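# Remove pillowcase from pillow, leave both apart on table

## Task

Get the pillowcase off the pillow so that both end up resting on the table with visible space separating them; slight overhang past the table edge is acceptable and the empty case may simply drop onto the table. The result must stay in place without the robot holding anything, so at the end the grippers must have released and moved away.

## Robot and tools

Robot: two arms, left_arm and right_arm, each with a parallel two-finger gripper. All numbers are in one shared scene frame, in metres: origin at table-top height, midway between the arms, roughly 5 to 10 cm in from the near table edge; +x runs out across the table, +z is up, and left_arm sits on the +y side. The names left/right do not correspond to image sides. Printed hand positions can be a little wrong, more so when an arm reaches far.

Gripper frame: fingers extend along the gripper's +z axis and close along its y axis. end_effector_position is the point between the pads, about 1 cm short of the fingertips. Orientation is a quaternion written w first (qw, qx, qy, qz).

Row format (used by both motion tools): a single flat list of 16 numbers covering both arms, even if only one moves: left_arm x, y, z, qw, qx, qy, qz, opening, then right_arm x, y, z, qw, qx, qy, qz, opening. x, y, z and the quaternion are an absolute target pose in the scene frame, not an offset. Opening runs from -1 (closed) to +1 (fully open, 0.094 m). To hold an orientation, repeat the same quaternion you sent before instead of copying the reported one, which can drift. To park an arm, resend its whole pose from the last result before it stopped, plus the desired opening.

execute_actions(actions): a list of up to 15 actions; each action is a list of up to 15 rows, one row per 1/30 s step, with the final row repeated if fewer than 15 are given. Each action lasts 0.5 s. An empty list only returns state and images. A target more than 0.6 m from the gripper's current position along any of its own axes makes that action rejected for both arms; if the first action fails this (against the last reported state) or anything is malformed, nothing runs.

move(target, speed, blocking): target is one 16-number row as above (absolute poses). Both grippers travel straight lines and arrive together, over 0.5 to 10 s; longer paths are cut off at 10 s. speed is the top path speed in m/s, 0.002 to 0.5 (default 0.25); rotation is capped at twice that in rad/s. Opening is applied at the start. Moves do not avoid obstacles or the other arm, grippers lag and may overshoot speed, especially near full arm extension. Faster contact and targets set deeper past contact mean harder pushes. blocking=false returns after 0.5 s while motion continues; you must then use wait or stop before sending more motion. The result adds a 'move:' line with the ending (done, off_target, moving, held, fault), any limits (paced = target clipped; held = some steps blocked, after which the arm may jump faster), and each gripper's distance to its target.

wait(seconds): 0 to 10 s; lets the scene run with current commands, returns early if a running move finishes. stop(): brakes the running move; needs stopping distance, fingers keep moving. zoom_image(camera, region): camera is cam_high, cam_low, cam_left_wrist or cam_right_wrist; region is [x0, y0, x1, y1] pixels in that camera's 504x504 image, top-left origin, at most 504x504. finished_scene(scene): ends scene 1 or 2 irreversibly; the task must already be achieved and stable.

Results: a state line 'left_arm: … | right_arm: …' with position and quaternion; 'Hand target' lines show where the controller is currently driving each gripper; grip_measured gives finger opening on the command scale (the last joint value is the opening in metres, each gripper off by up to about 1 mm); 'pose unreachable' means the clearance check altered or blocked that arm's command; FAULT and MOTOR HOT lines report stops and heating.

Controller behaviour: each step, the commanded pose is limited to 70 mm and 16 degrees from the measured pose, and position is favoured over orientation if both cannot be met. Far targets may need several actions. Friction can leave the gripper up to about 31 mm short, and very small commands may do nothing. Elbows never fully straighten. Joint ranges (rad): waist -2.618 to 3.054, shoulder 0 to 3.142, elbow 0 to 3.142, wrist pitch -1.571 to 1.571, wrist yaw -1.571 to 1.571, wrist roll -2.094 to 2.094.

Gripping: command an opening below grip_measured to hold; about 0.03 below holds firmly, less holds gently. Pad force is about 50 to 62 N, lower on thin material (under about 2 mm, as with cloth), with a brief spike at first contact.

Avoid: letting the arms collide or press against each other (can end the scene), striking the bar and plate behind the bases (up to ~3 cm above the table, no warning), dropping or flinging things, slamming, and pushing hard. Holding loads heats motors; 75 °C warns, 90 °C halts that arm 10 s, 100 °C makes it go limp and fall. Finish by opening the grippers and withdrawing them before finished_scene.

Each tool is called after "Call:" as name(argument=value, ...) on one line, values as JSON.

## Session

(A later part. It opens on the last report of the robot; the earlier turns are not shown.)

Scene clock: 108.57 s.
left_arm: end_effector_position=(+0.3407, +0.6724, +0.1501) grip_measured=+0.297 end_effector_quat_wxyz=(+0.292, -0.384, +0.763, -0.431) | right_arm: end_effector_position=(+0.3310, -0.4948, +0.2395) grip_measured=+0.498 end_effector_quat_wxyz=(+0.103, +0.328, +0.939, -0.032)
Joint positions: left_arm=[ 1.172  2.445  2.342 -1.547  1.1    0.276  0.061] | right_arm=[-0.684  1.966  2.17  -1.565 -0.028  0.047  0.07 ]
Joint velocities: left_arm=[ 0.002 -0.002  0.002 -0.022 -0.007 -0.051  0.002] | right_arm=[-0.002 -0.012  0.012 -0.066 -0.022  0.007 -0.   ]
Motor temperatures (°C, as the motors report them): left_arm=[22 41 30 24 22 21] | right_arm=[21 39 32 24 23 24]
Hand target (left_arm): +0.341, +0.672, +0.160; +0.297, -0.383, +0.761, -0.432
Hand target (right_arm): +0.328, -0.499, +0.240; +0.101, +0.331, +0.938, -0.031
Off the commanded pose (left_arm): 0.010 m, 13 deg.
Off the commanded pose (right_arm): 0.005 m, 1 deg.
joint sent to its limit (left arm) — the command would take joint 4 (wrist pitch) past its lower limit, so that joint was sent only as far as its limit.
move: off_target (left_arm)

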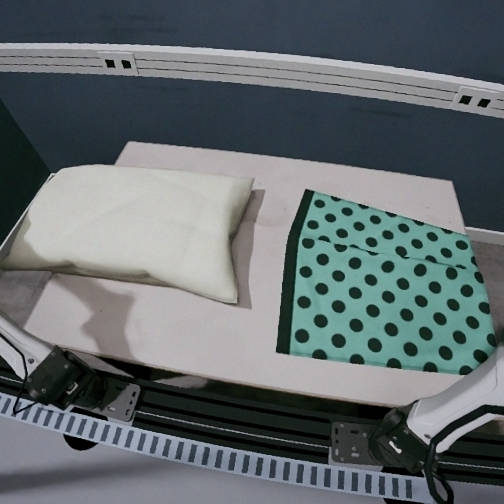

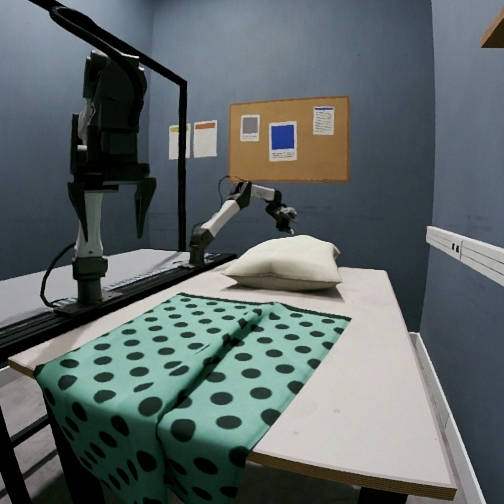

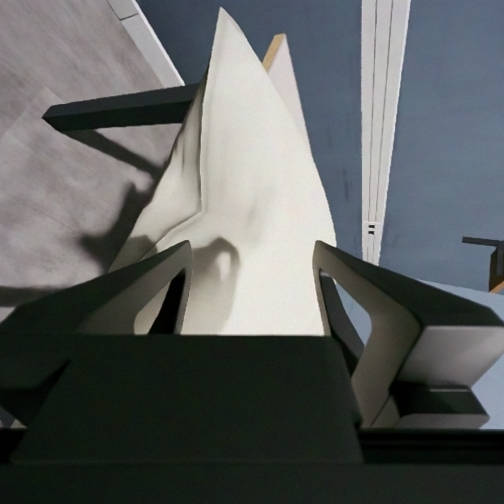

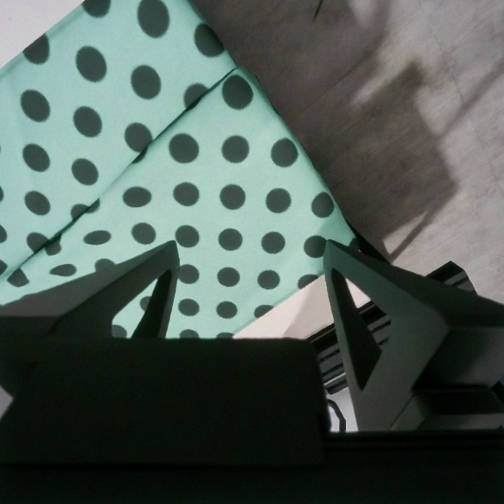

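Call:
move(target=[0.25,0.55,0.25,0.1,-0.33,0.935,0.03,0.3, 0.37,-0.53,0.12,0.05,0.7,0.71,-0.03,0.3])

Scene clock: 111.77 s.
left_arm: end_effector_position=(+0.2574, +0.5576, +0.2508) grip_measured=+0.298 end_effector_quat_wxyz=(+0.109, -0.331, +0.937, +0.035) | right_arm: end_effector_position=(+0.3635, -0.5274, +0.1168) grip_measured=+0.302 end_effector_quat_wxyz=(+0.035, +0.701, +0.712, -0.027)
Joint positions: left_arm=[ 0.801  1.686  1.939 -1.545  0.016  0.077  0.061] | right_arm=[-0.668  2.227  2.086 -1.375  0.034  0.94   0.061]
Joint velocities: left_arm=[-0.002  0.007  0.007  0.022  0.022 -0.022  0.001] | right_arm=[-0.007 -0.017 -0.002 -0.081  0.007  0.037  0.   ]
Motor temperatures (°C, as the motors report them): left_arm=[22 42 30 24 22 21] | right_arm=[21 39 32 24 23 24]
Hand target (left_arm): +0.252, +0.551, +0.251; +0.103, -0.333, +0.937, +0.036
Hand target (right_arm): +0.371, -0.531, +0.120; +0.049, +0.701, +0.711, -0.029
Off the commanded pose (left_arm): 0.011 m, 1 deg.
Off the commanded pose (right_arm): 0.008 m, 2 deg.
move: off_target (left_arm)

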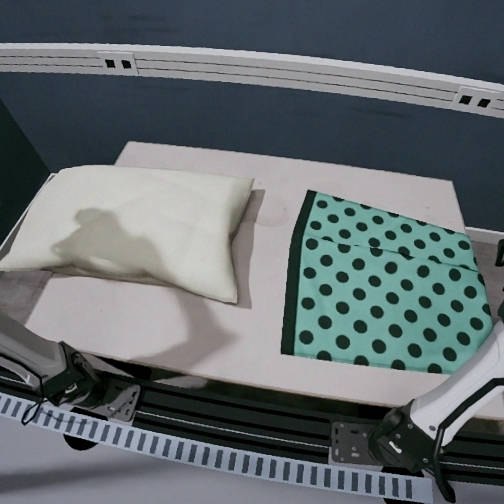

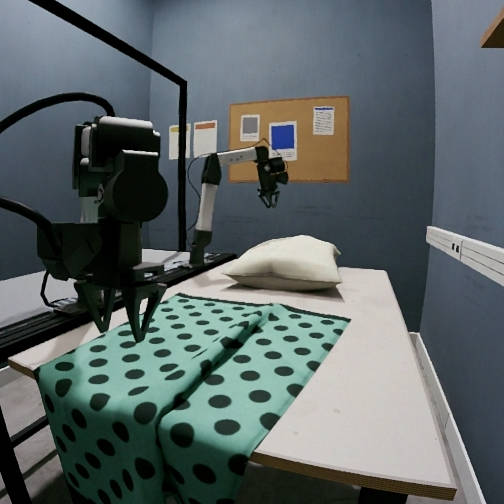

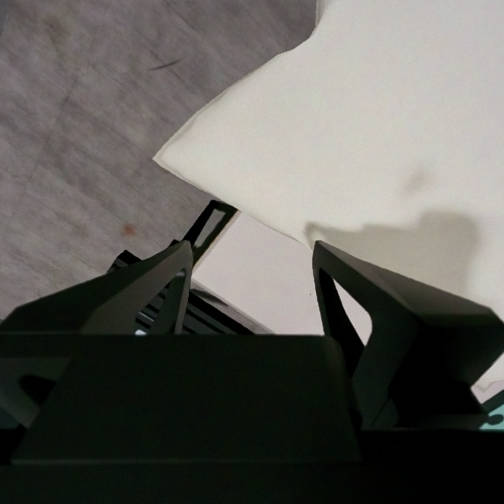

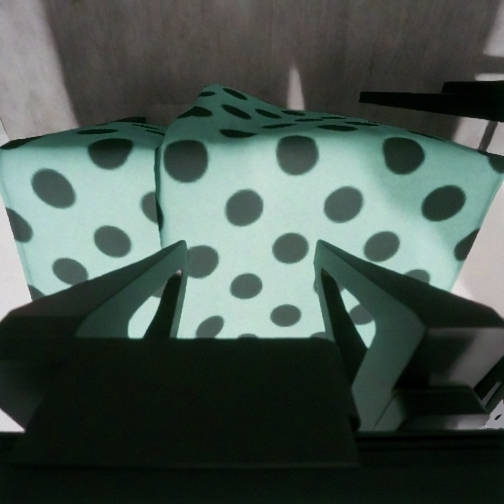

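Call:
move(target=[0.25,0.55,0.25,0.1,-0.33,0.935,0.03,0.3, 0.41,-0.53,0.015,0.05,0.7,0.71,-0.03,0.0], speed=0.2)

Scene clock: 113.00 s.
left_arm: end_effector_position=(+0.2554, +0.5560, +0.2473) grip_measured=+0.298 end_effector_quat_wxyz=(+0.102, -0.332, +0.937, +0.032) | right_arm: end_effector_position=(+0.4075, -0.5289, +0.0234) grip_measured=+0.002 end_effector_quat_wxyz=(+0.046, +0.699, +0.713, -0.026)
Joint positions: left_arm=[ 0.801  1.686  1.928 -1.55   0.015  0.076  0.061] | right_arm=[-0.61   2.398  2.008 -1.105  0.04   0.995  0.047]
Joint velocities: left_arm=[ 0.017 -0.002 -0.007 -0.007 -0.022  0.037 -0.001] | right_arm=[ 0.007 -0.002 -0.002  0.007  0.007  0.037  0.   ]
Motor temperatures (°C, as the motors report them): left_arm=[22 41 30 24 22 21] | right_arm=[21 39 32 24 23 24]
Hand target (left_arm): +0.250, +0.550, +0.250; +0.101, -0.331, +0.938, +0.030
Hand target (right_arm): +0.411, -0.531, +0.015; +0.050, +0.701, +0.711, -0.030
Off the commanded pose (left_arm): 0.008 m, 0 deg.
Off the commanded pose (right_arm): 0.009 m, 1 deg.
joint sent to its limit (left arm) — the command would take joint 4 (wrist pitch) past its lower limit, so that joint was sent only as far as its limit.
move: done

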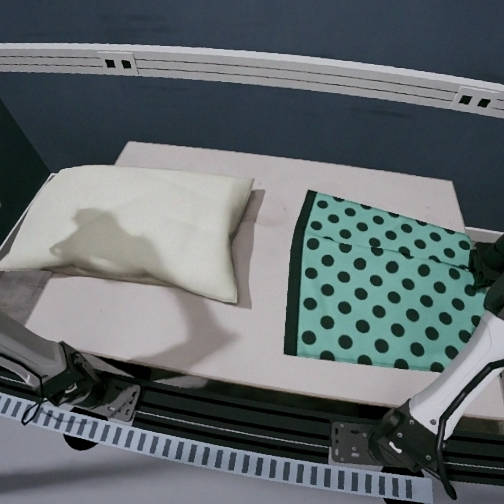

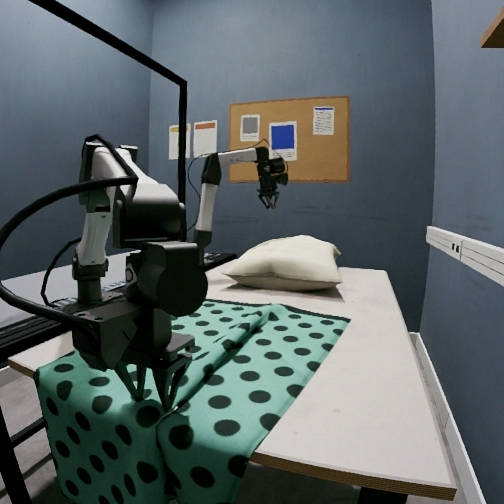

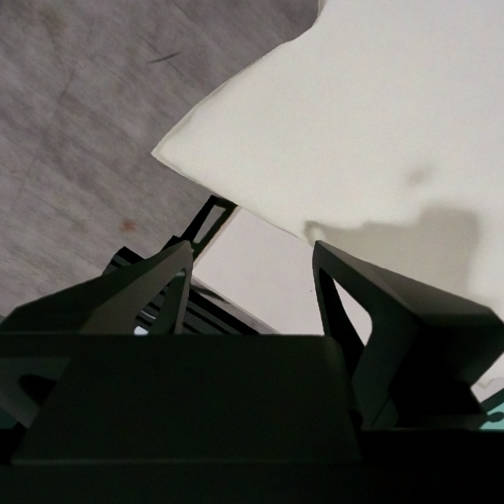

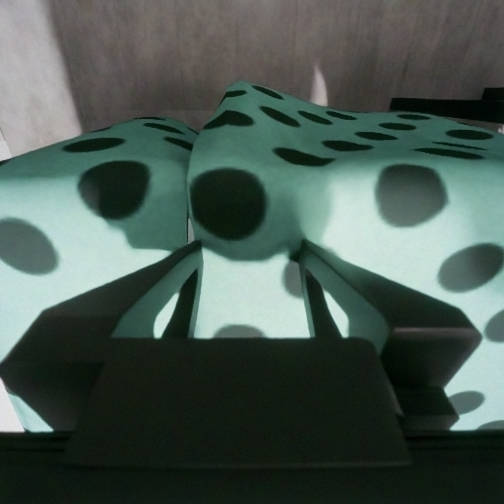

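Call:
execute_actions(actions=[[[0.25,0.55,0.25,0.101,-0.331,0.938,0.03,0.3, 0.42,-0.53,0.0,0.05,0.7,0.71,-0.03,0.0]],[[0.25,0.55,0.25,0.101,-0.331,0.938,0.03,0.3, 0.42,-0.53,0.0,0.05,0.7,0.71,-0.03,-1]],[[0.25,0.55,0.25,0.101,-0.331,0.938,0.03,0.3, 0.41,-0.53,0.04,0.05,0.7,0.71,-0.03,-1]],[[0.25,0.55,0.25,0.101,-0.331,0.938,0.03,0.3, 0.41,-0.53,0.09,0.05,0.7,0.71,-0.03,-1]]])

Scene clock: 115.20 s.
left_arm: end_effector_position=(+0.2554, +0.5560, +0.2473) grip_measured=+0.298 end_effector_quat_wxyz=(+0.102, -0.332, +0.937, +0.032) | right_arm: end_effector_position=(+0.4143, -0.5265, +0.0891) grip_measured=-0.945 end_effector_quat_wxyz=(+0.058, +0.699, +0.712, -0.029)
Joint positions: left_arm=[ 0.801  1.686  1.928 -1.55   0.015  0.076  0.061] | right_arm=[-0.598  2.387  2.247 -1.334  0.053  1.006  0.003]
Joint velocities: left_arm=[ 0.002 -0.012 -0.002 -0.022 -0.007 -0.007 -0.   ] | right_arm=[-0.007 -0.002 -0.017 -0.022 -0.066 -0.037  0.001]
Motor temperatures (°C, as the motors report them): left_arm=[22 41 30 24 22 21] | right_arm=[21 39 32 24 23 24]
Hand target (left_arm): +0.250, +0.550, +0.250; +0.101, -0.331, +0.938, +0.030
Hand target (right_arm): +0.409, -0.530, +0.090; +0.051, +0.701, +0.711, -0.030
Off the commanded pose (left_arm): 0.008 m, 0 deg.
Off the commanded pose (right_arm): 0.006 m, 1 deg.
joint sent to its limit (left arm) — the command would take joint 4 (wrist pitch) past its lower limit, so that joint was sent only as far as its limit.

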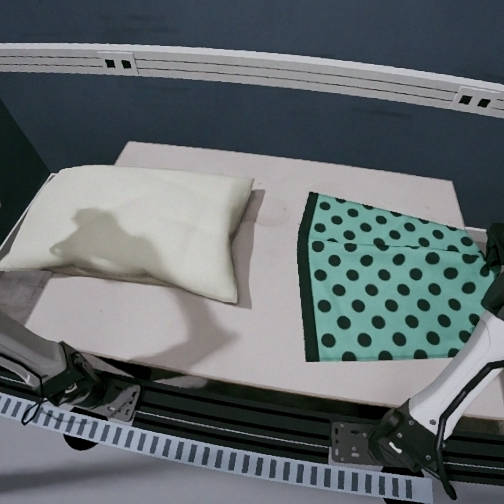

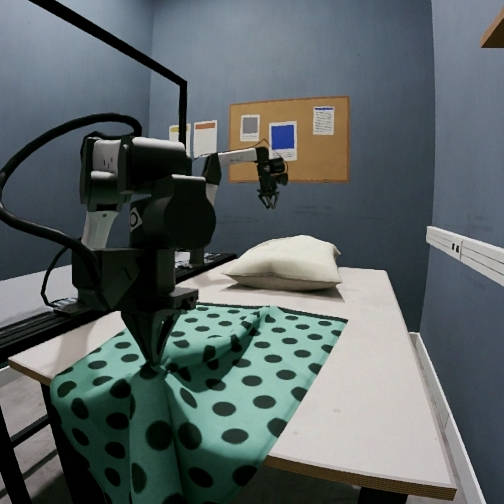

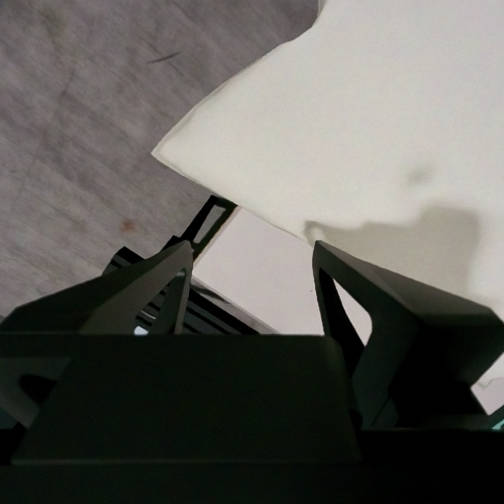

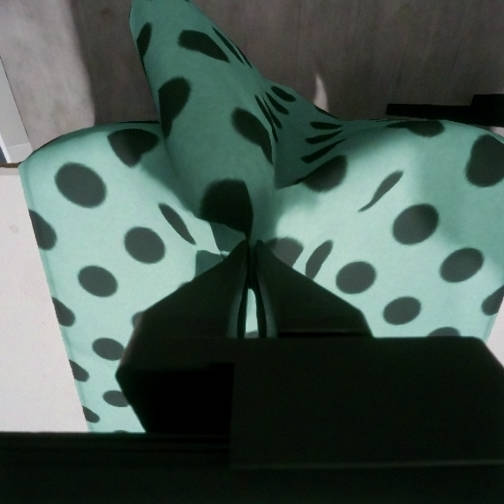

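Call:
move(target=[0.25,0.55,0.25,0.101,-0.331,0.938,0.03,0.3, 0.40,-0.40,0.15,0.03,0.7,0.71,-0.03,-1], speed=0.15)

Scene clock: 116.77 s.
left_arm: end_effector_position=(+0.2554, +0.5560, +0.2473) grip_measured=+0.298 end_effector_quat_wxyz=(+0.102, -0.332, +0.937, +0.032) | right_arm: end_effector_position=(+0.4056, -0.4023, +0.1460) grip_measured=-0.945 end_effector_quat_wxyz=(+0.035, +0.698, +0.715, -0.029)
Joint positions: left_arm=[ 0.801  1.686  1.928 -1.55   0.015  0.076  0.061] | right_arm=[-0.361  2.163  2.115 -1.482  0.053  1.238  0.003]
Joint velocities: left_arm=[ 0.017 -0.002 -0.002  0.037  0.022  0.022 -0.001] | right_arm=[-0.002 -0.012 -0.017 -0.007  0.066  0.037  0.001]
Motor temperatures (°C, as the motors report them): left_arm=[22 41 30 24 22 21] | right_arm=[21 40 32 24 23 24]
Hand target (left_arm): +0.250, +0.550, +0.250; +0.101, -0.331, +0.938, +0.030
Hand target (right_arm): +0.399, -0.400, +0.149; +0.029, +0.702, +0.711, -0.029
Off the commanded pose (left_arm): 0.008 m, 0 deg.
Off the commanded pose (right_arm): 0.007 m, 1 deg.
joint sent to its limit (left arm) — the command would take joint 4 (wrist pitch) past its lower limit, so that joint was sent only as far as its limit.
move: done

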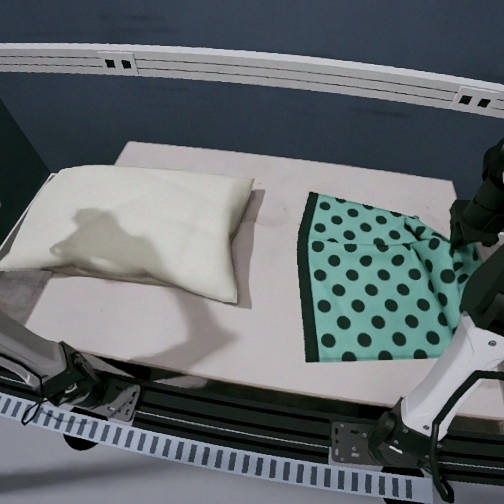

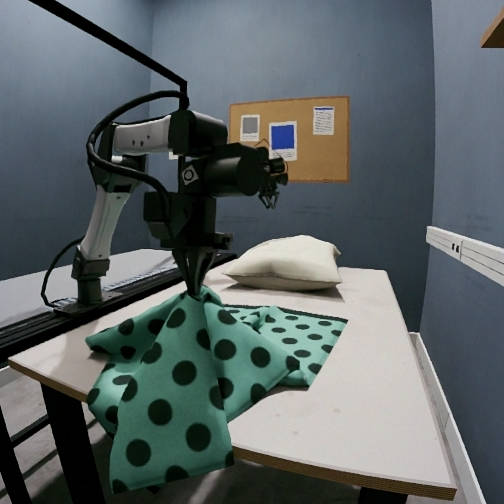

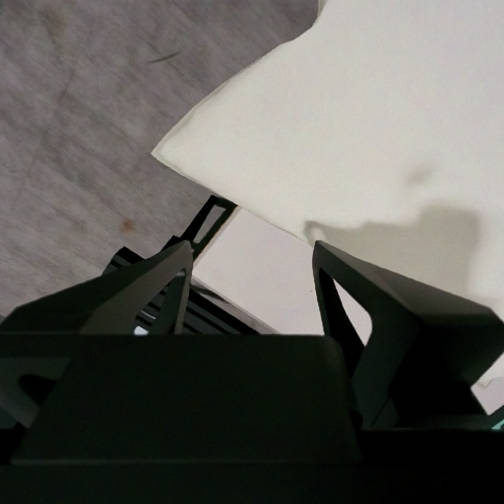

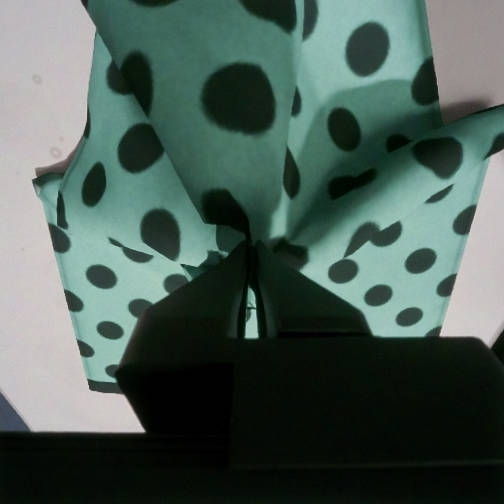

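Go a little further, lower, release and retreat.

Call:
move(target=[0.25,0.55,0.25,0.101,-0.331,0.938,0.03,0.3, 0.40,-0.33,0.10,0.02,0.7,0.71,-0.02,-1], speed=0.15)

Call:
move(target=[0.25,0.55,0.25,0.101,-0.331,0.938,0.03,0.3, 0.40,-0.33,0.10,0.02,0.7,0.71,-0.02,0.4])

Call:
move(target=[0.25,0.55,0.25,0.101,-0.331,0.938,0.03,0.3, 0.30,-0.40,0.24,0.05,0.6,0.8,-0.02,0.4])

Scene clock: 118.13 s.
left_arm: end_effector_position=(+0.2554, +0.5560, +0.2473) grip_measured=+0.298 end_effector_quat_wxyz=(+0.102, -0.332, +0.937, +0.032) | right_arm: end_effector_position=(+0.4008, -0.3321, +0.0963) grip_measured=-0.945 end_effector_quat_wxyz=(+0.015, +0.699, +0.715, -0.028)
Joint positions: left_arm=[ 0.801  1.686  1.928 -1.55   0.015  0.076  0.061] | right_arm=[-0.202  2.091  1.814 -1.293  0.035  1.399  0.003]
Joint velocities: left_arm=[-0.027 -0.012  0.002  0.022  0.037  0.007  0.001] | right_arm=[-0.022 -0.012 -0.012  0.066 -0.007 -0.022  0.001]
Motor temperatures (°C, as the motors report them): left_arm=[22 41 30 24 22 21] | right_arm=[21 41 32 24 23 24]
Hand target (left_arm): +0.250, +0.550, +0.250; +0.101, -0.331, +0.938, +0.030
Hand target (right_arm): +0.401, -0.330, +0.100; +0.019, +0.702, +0.712, -0.020
Off the commanded pose (left_arm): 0.008 m, 0 deg.
Off the commanded pose (right_arm): 0.004 m, 1 deg.
joint sent to its limit (left arm) — the command would take joint 4 (wrist pitch) past its lower limit, so that joint was sent only as far as its limit.
move: done

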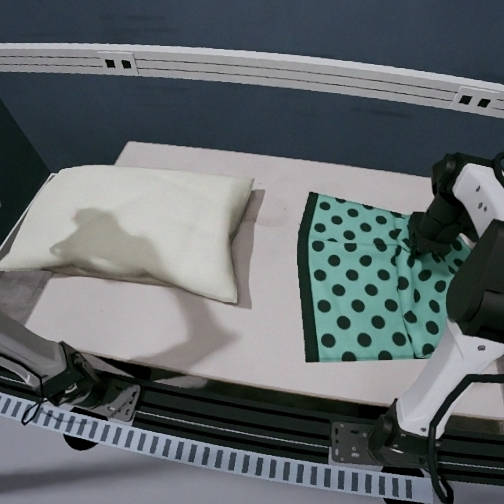

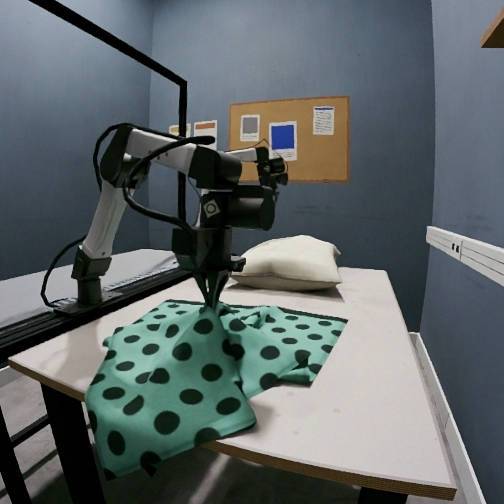

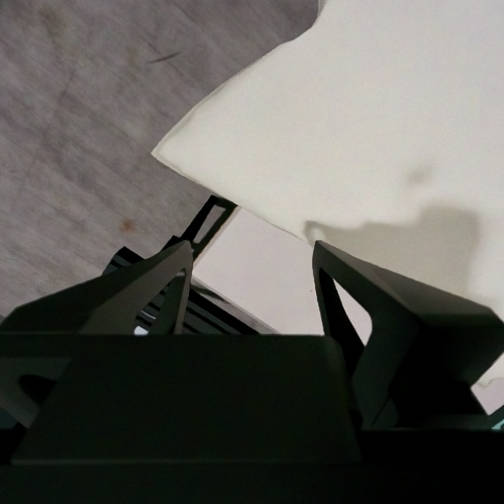

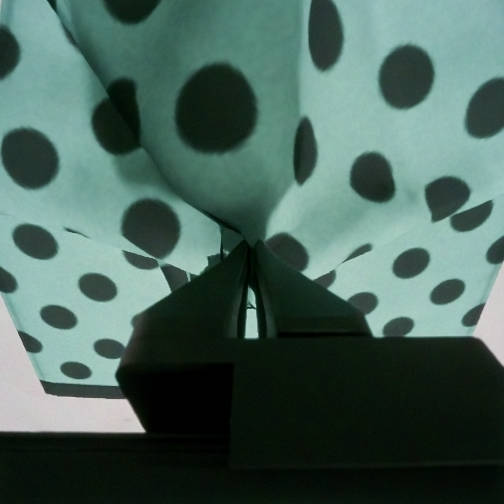

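Scene clock: 118.83 s.
left_arm: end_effector_position=(+0.2554, +0.5560, +0.2473) grip_measured=+0.298 end_effector_quat_wxyz=(+0.102, -0.332, +0.937, +0.032) | right_arm: end_effector_position=(+0.4015, -0.3322, +0.0963) grip_measured=+0.398 end_effector_quat_wxyz=(+0.016, +0.699, +0.714, -0.028)
Joint positions: left_arm=[ 0.801  1.686  1.928 -1.55   0.015  0.076  0.061] | right_arm=[-0.202  2.091  1.814 -1.29   0.035  1.401  0.066]
Joint velocities: left_arm=[ 0.002  0.002  0.007 -0.037 -0.037 -0.022  0.001] | right_arm=[-0.002  0.002  0.012 -0.022 -0.022 -0.007  0.   ]
Motor temperatures (°C, as the motors report them): left_arm=[22 40 30 24 22 21] | right_arm=[21 41 32 24 23 24]
Hand target (left_arm): +0.250, +0.550, +0.250; +0.101, -0.331, +0.938, +0.030
Hand target (right_arm): +0.400, -0.330, +0.100; +0.020, +0.702, +0.712, -0.020
Off the commanded pose (left_arm): 0.008 m, 0 deg.
Off the commanded pose (right_arm): 0.005 m, 1 deg.
joint sent to its limit (left arm) — the command would take joint 4 (wrist pitch) past its lower limit, so that joint was sent only as far as its limit.
move: done

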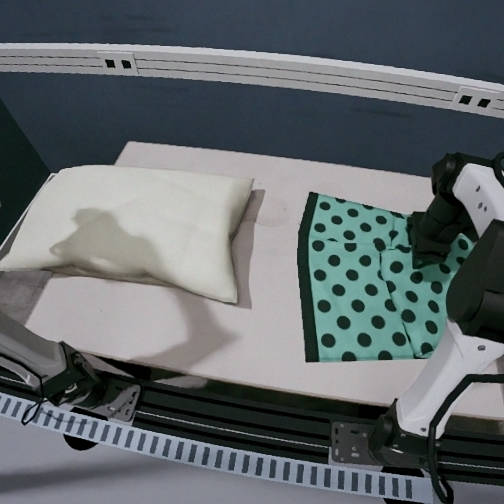

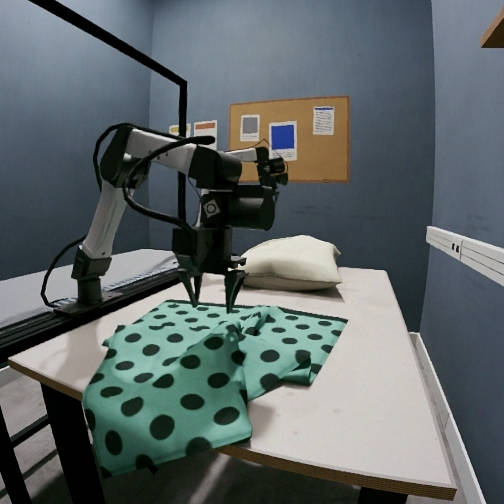

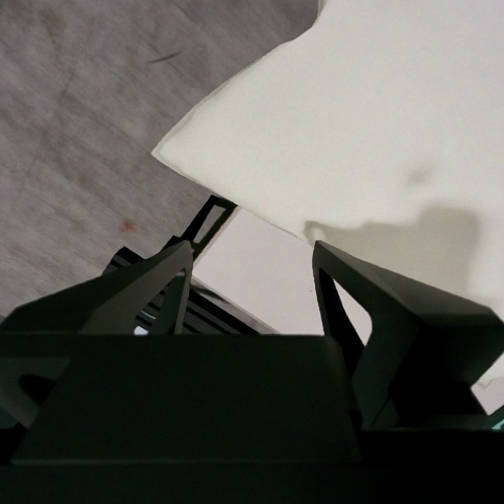

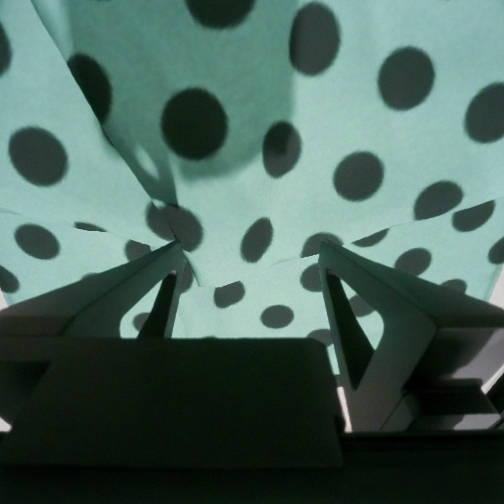

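Scene clock: 120.23 s.
left_arm: end_effector_position=(+0.2554, +0.5560, +0.2473) grip_measured=+0.298 end_effector_quat_wxyz=(+0.102, -0.332, +0.937, +0.032) | right_arm: end_effector_position=(+0.3008, -0.3976, +0.2350) grip_measured=+0.398 end_effector_quat_wxyz=(+0.073, +0.598, +0.798, -0.017)
Joint positions: left_arm=[ 0.801  1.686  1.928 -1.55   0.015  0.076  0.061] | right_arm=[-0.462  1.712  1.844 -1.566  0.036  0.876  0.066]
Joint velocities: left_arm=[-0.012  0.002  0.022  0.022 -0.051 -0.037 -0.001] | right_arm=[ 0.012  0.007 -0.002  0.007 -0.007  0.022  0.   ]
Motor temperatures (°C, as the motors report them): left_arm=[22 40 30 24 22 21] | right_arm=[21 41 32 24 23 24]
Hand target (left_arm): +0.250, +0.550, +0.250; +0.101, -0.331, +0.938, +0.030
Hand target (right_arm): +0.299, -0.399, +0.239; +0.075, +0.597, +0.798, -0.016
Off the commanded pose (left_arm): 0.008 m, 0 deg.
Off the commanded pose (right_arm): 0.006 m, 3 deg.
joint sent to its limit (left arm) — the command would take joint 4 (wrist pitch) past its lower limit, so that joint was sent only as far as its limit.
joint sent to its limit (right arm) — the command would take joint 4 (wrist pitch) past its lower limit, so that joint was sent only as far as its limit.
move: off_target (right_arm)

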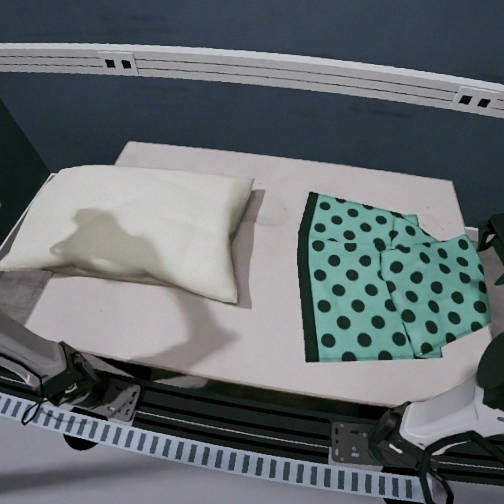

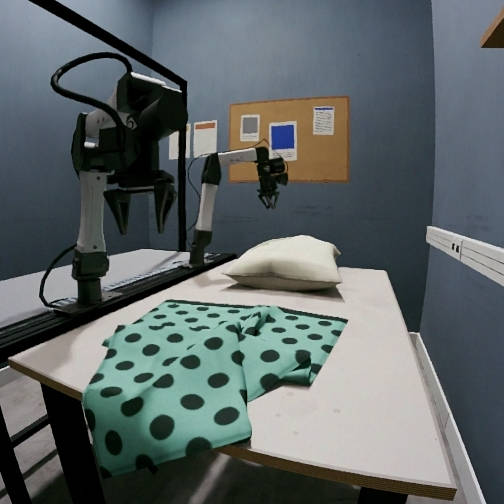

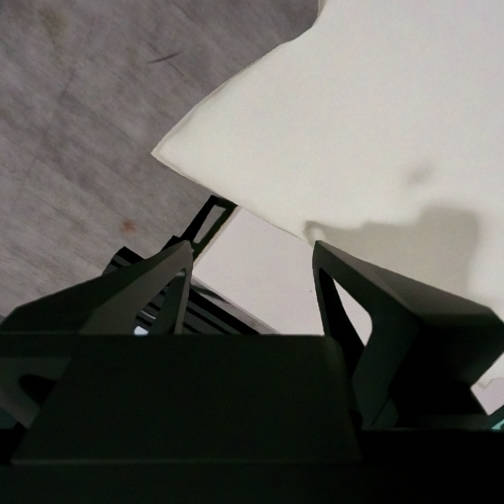

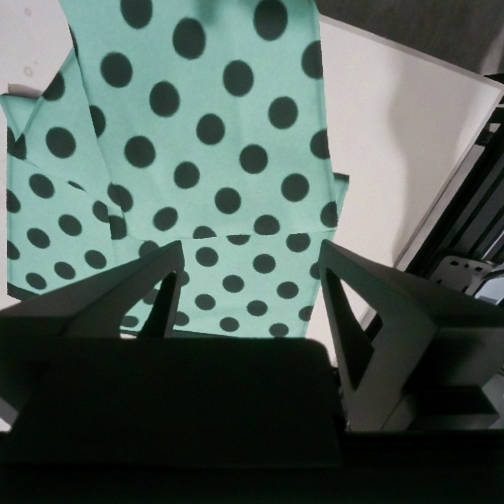

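Call:
finished_scene(scene=1)

The scene is finished: the task was done.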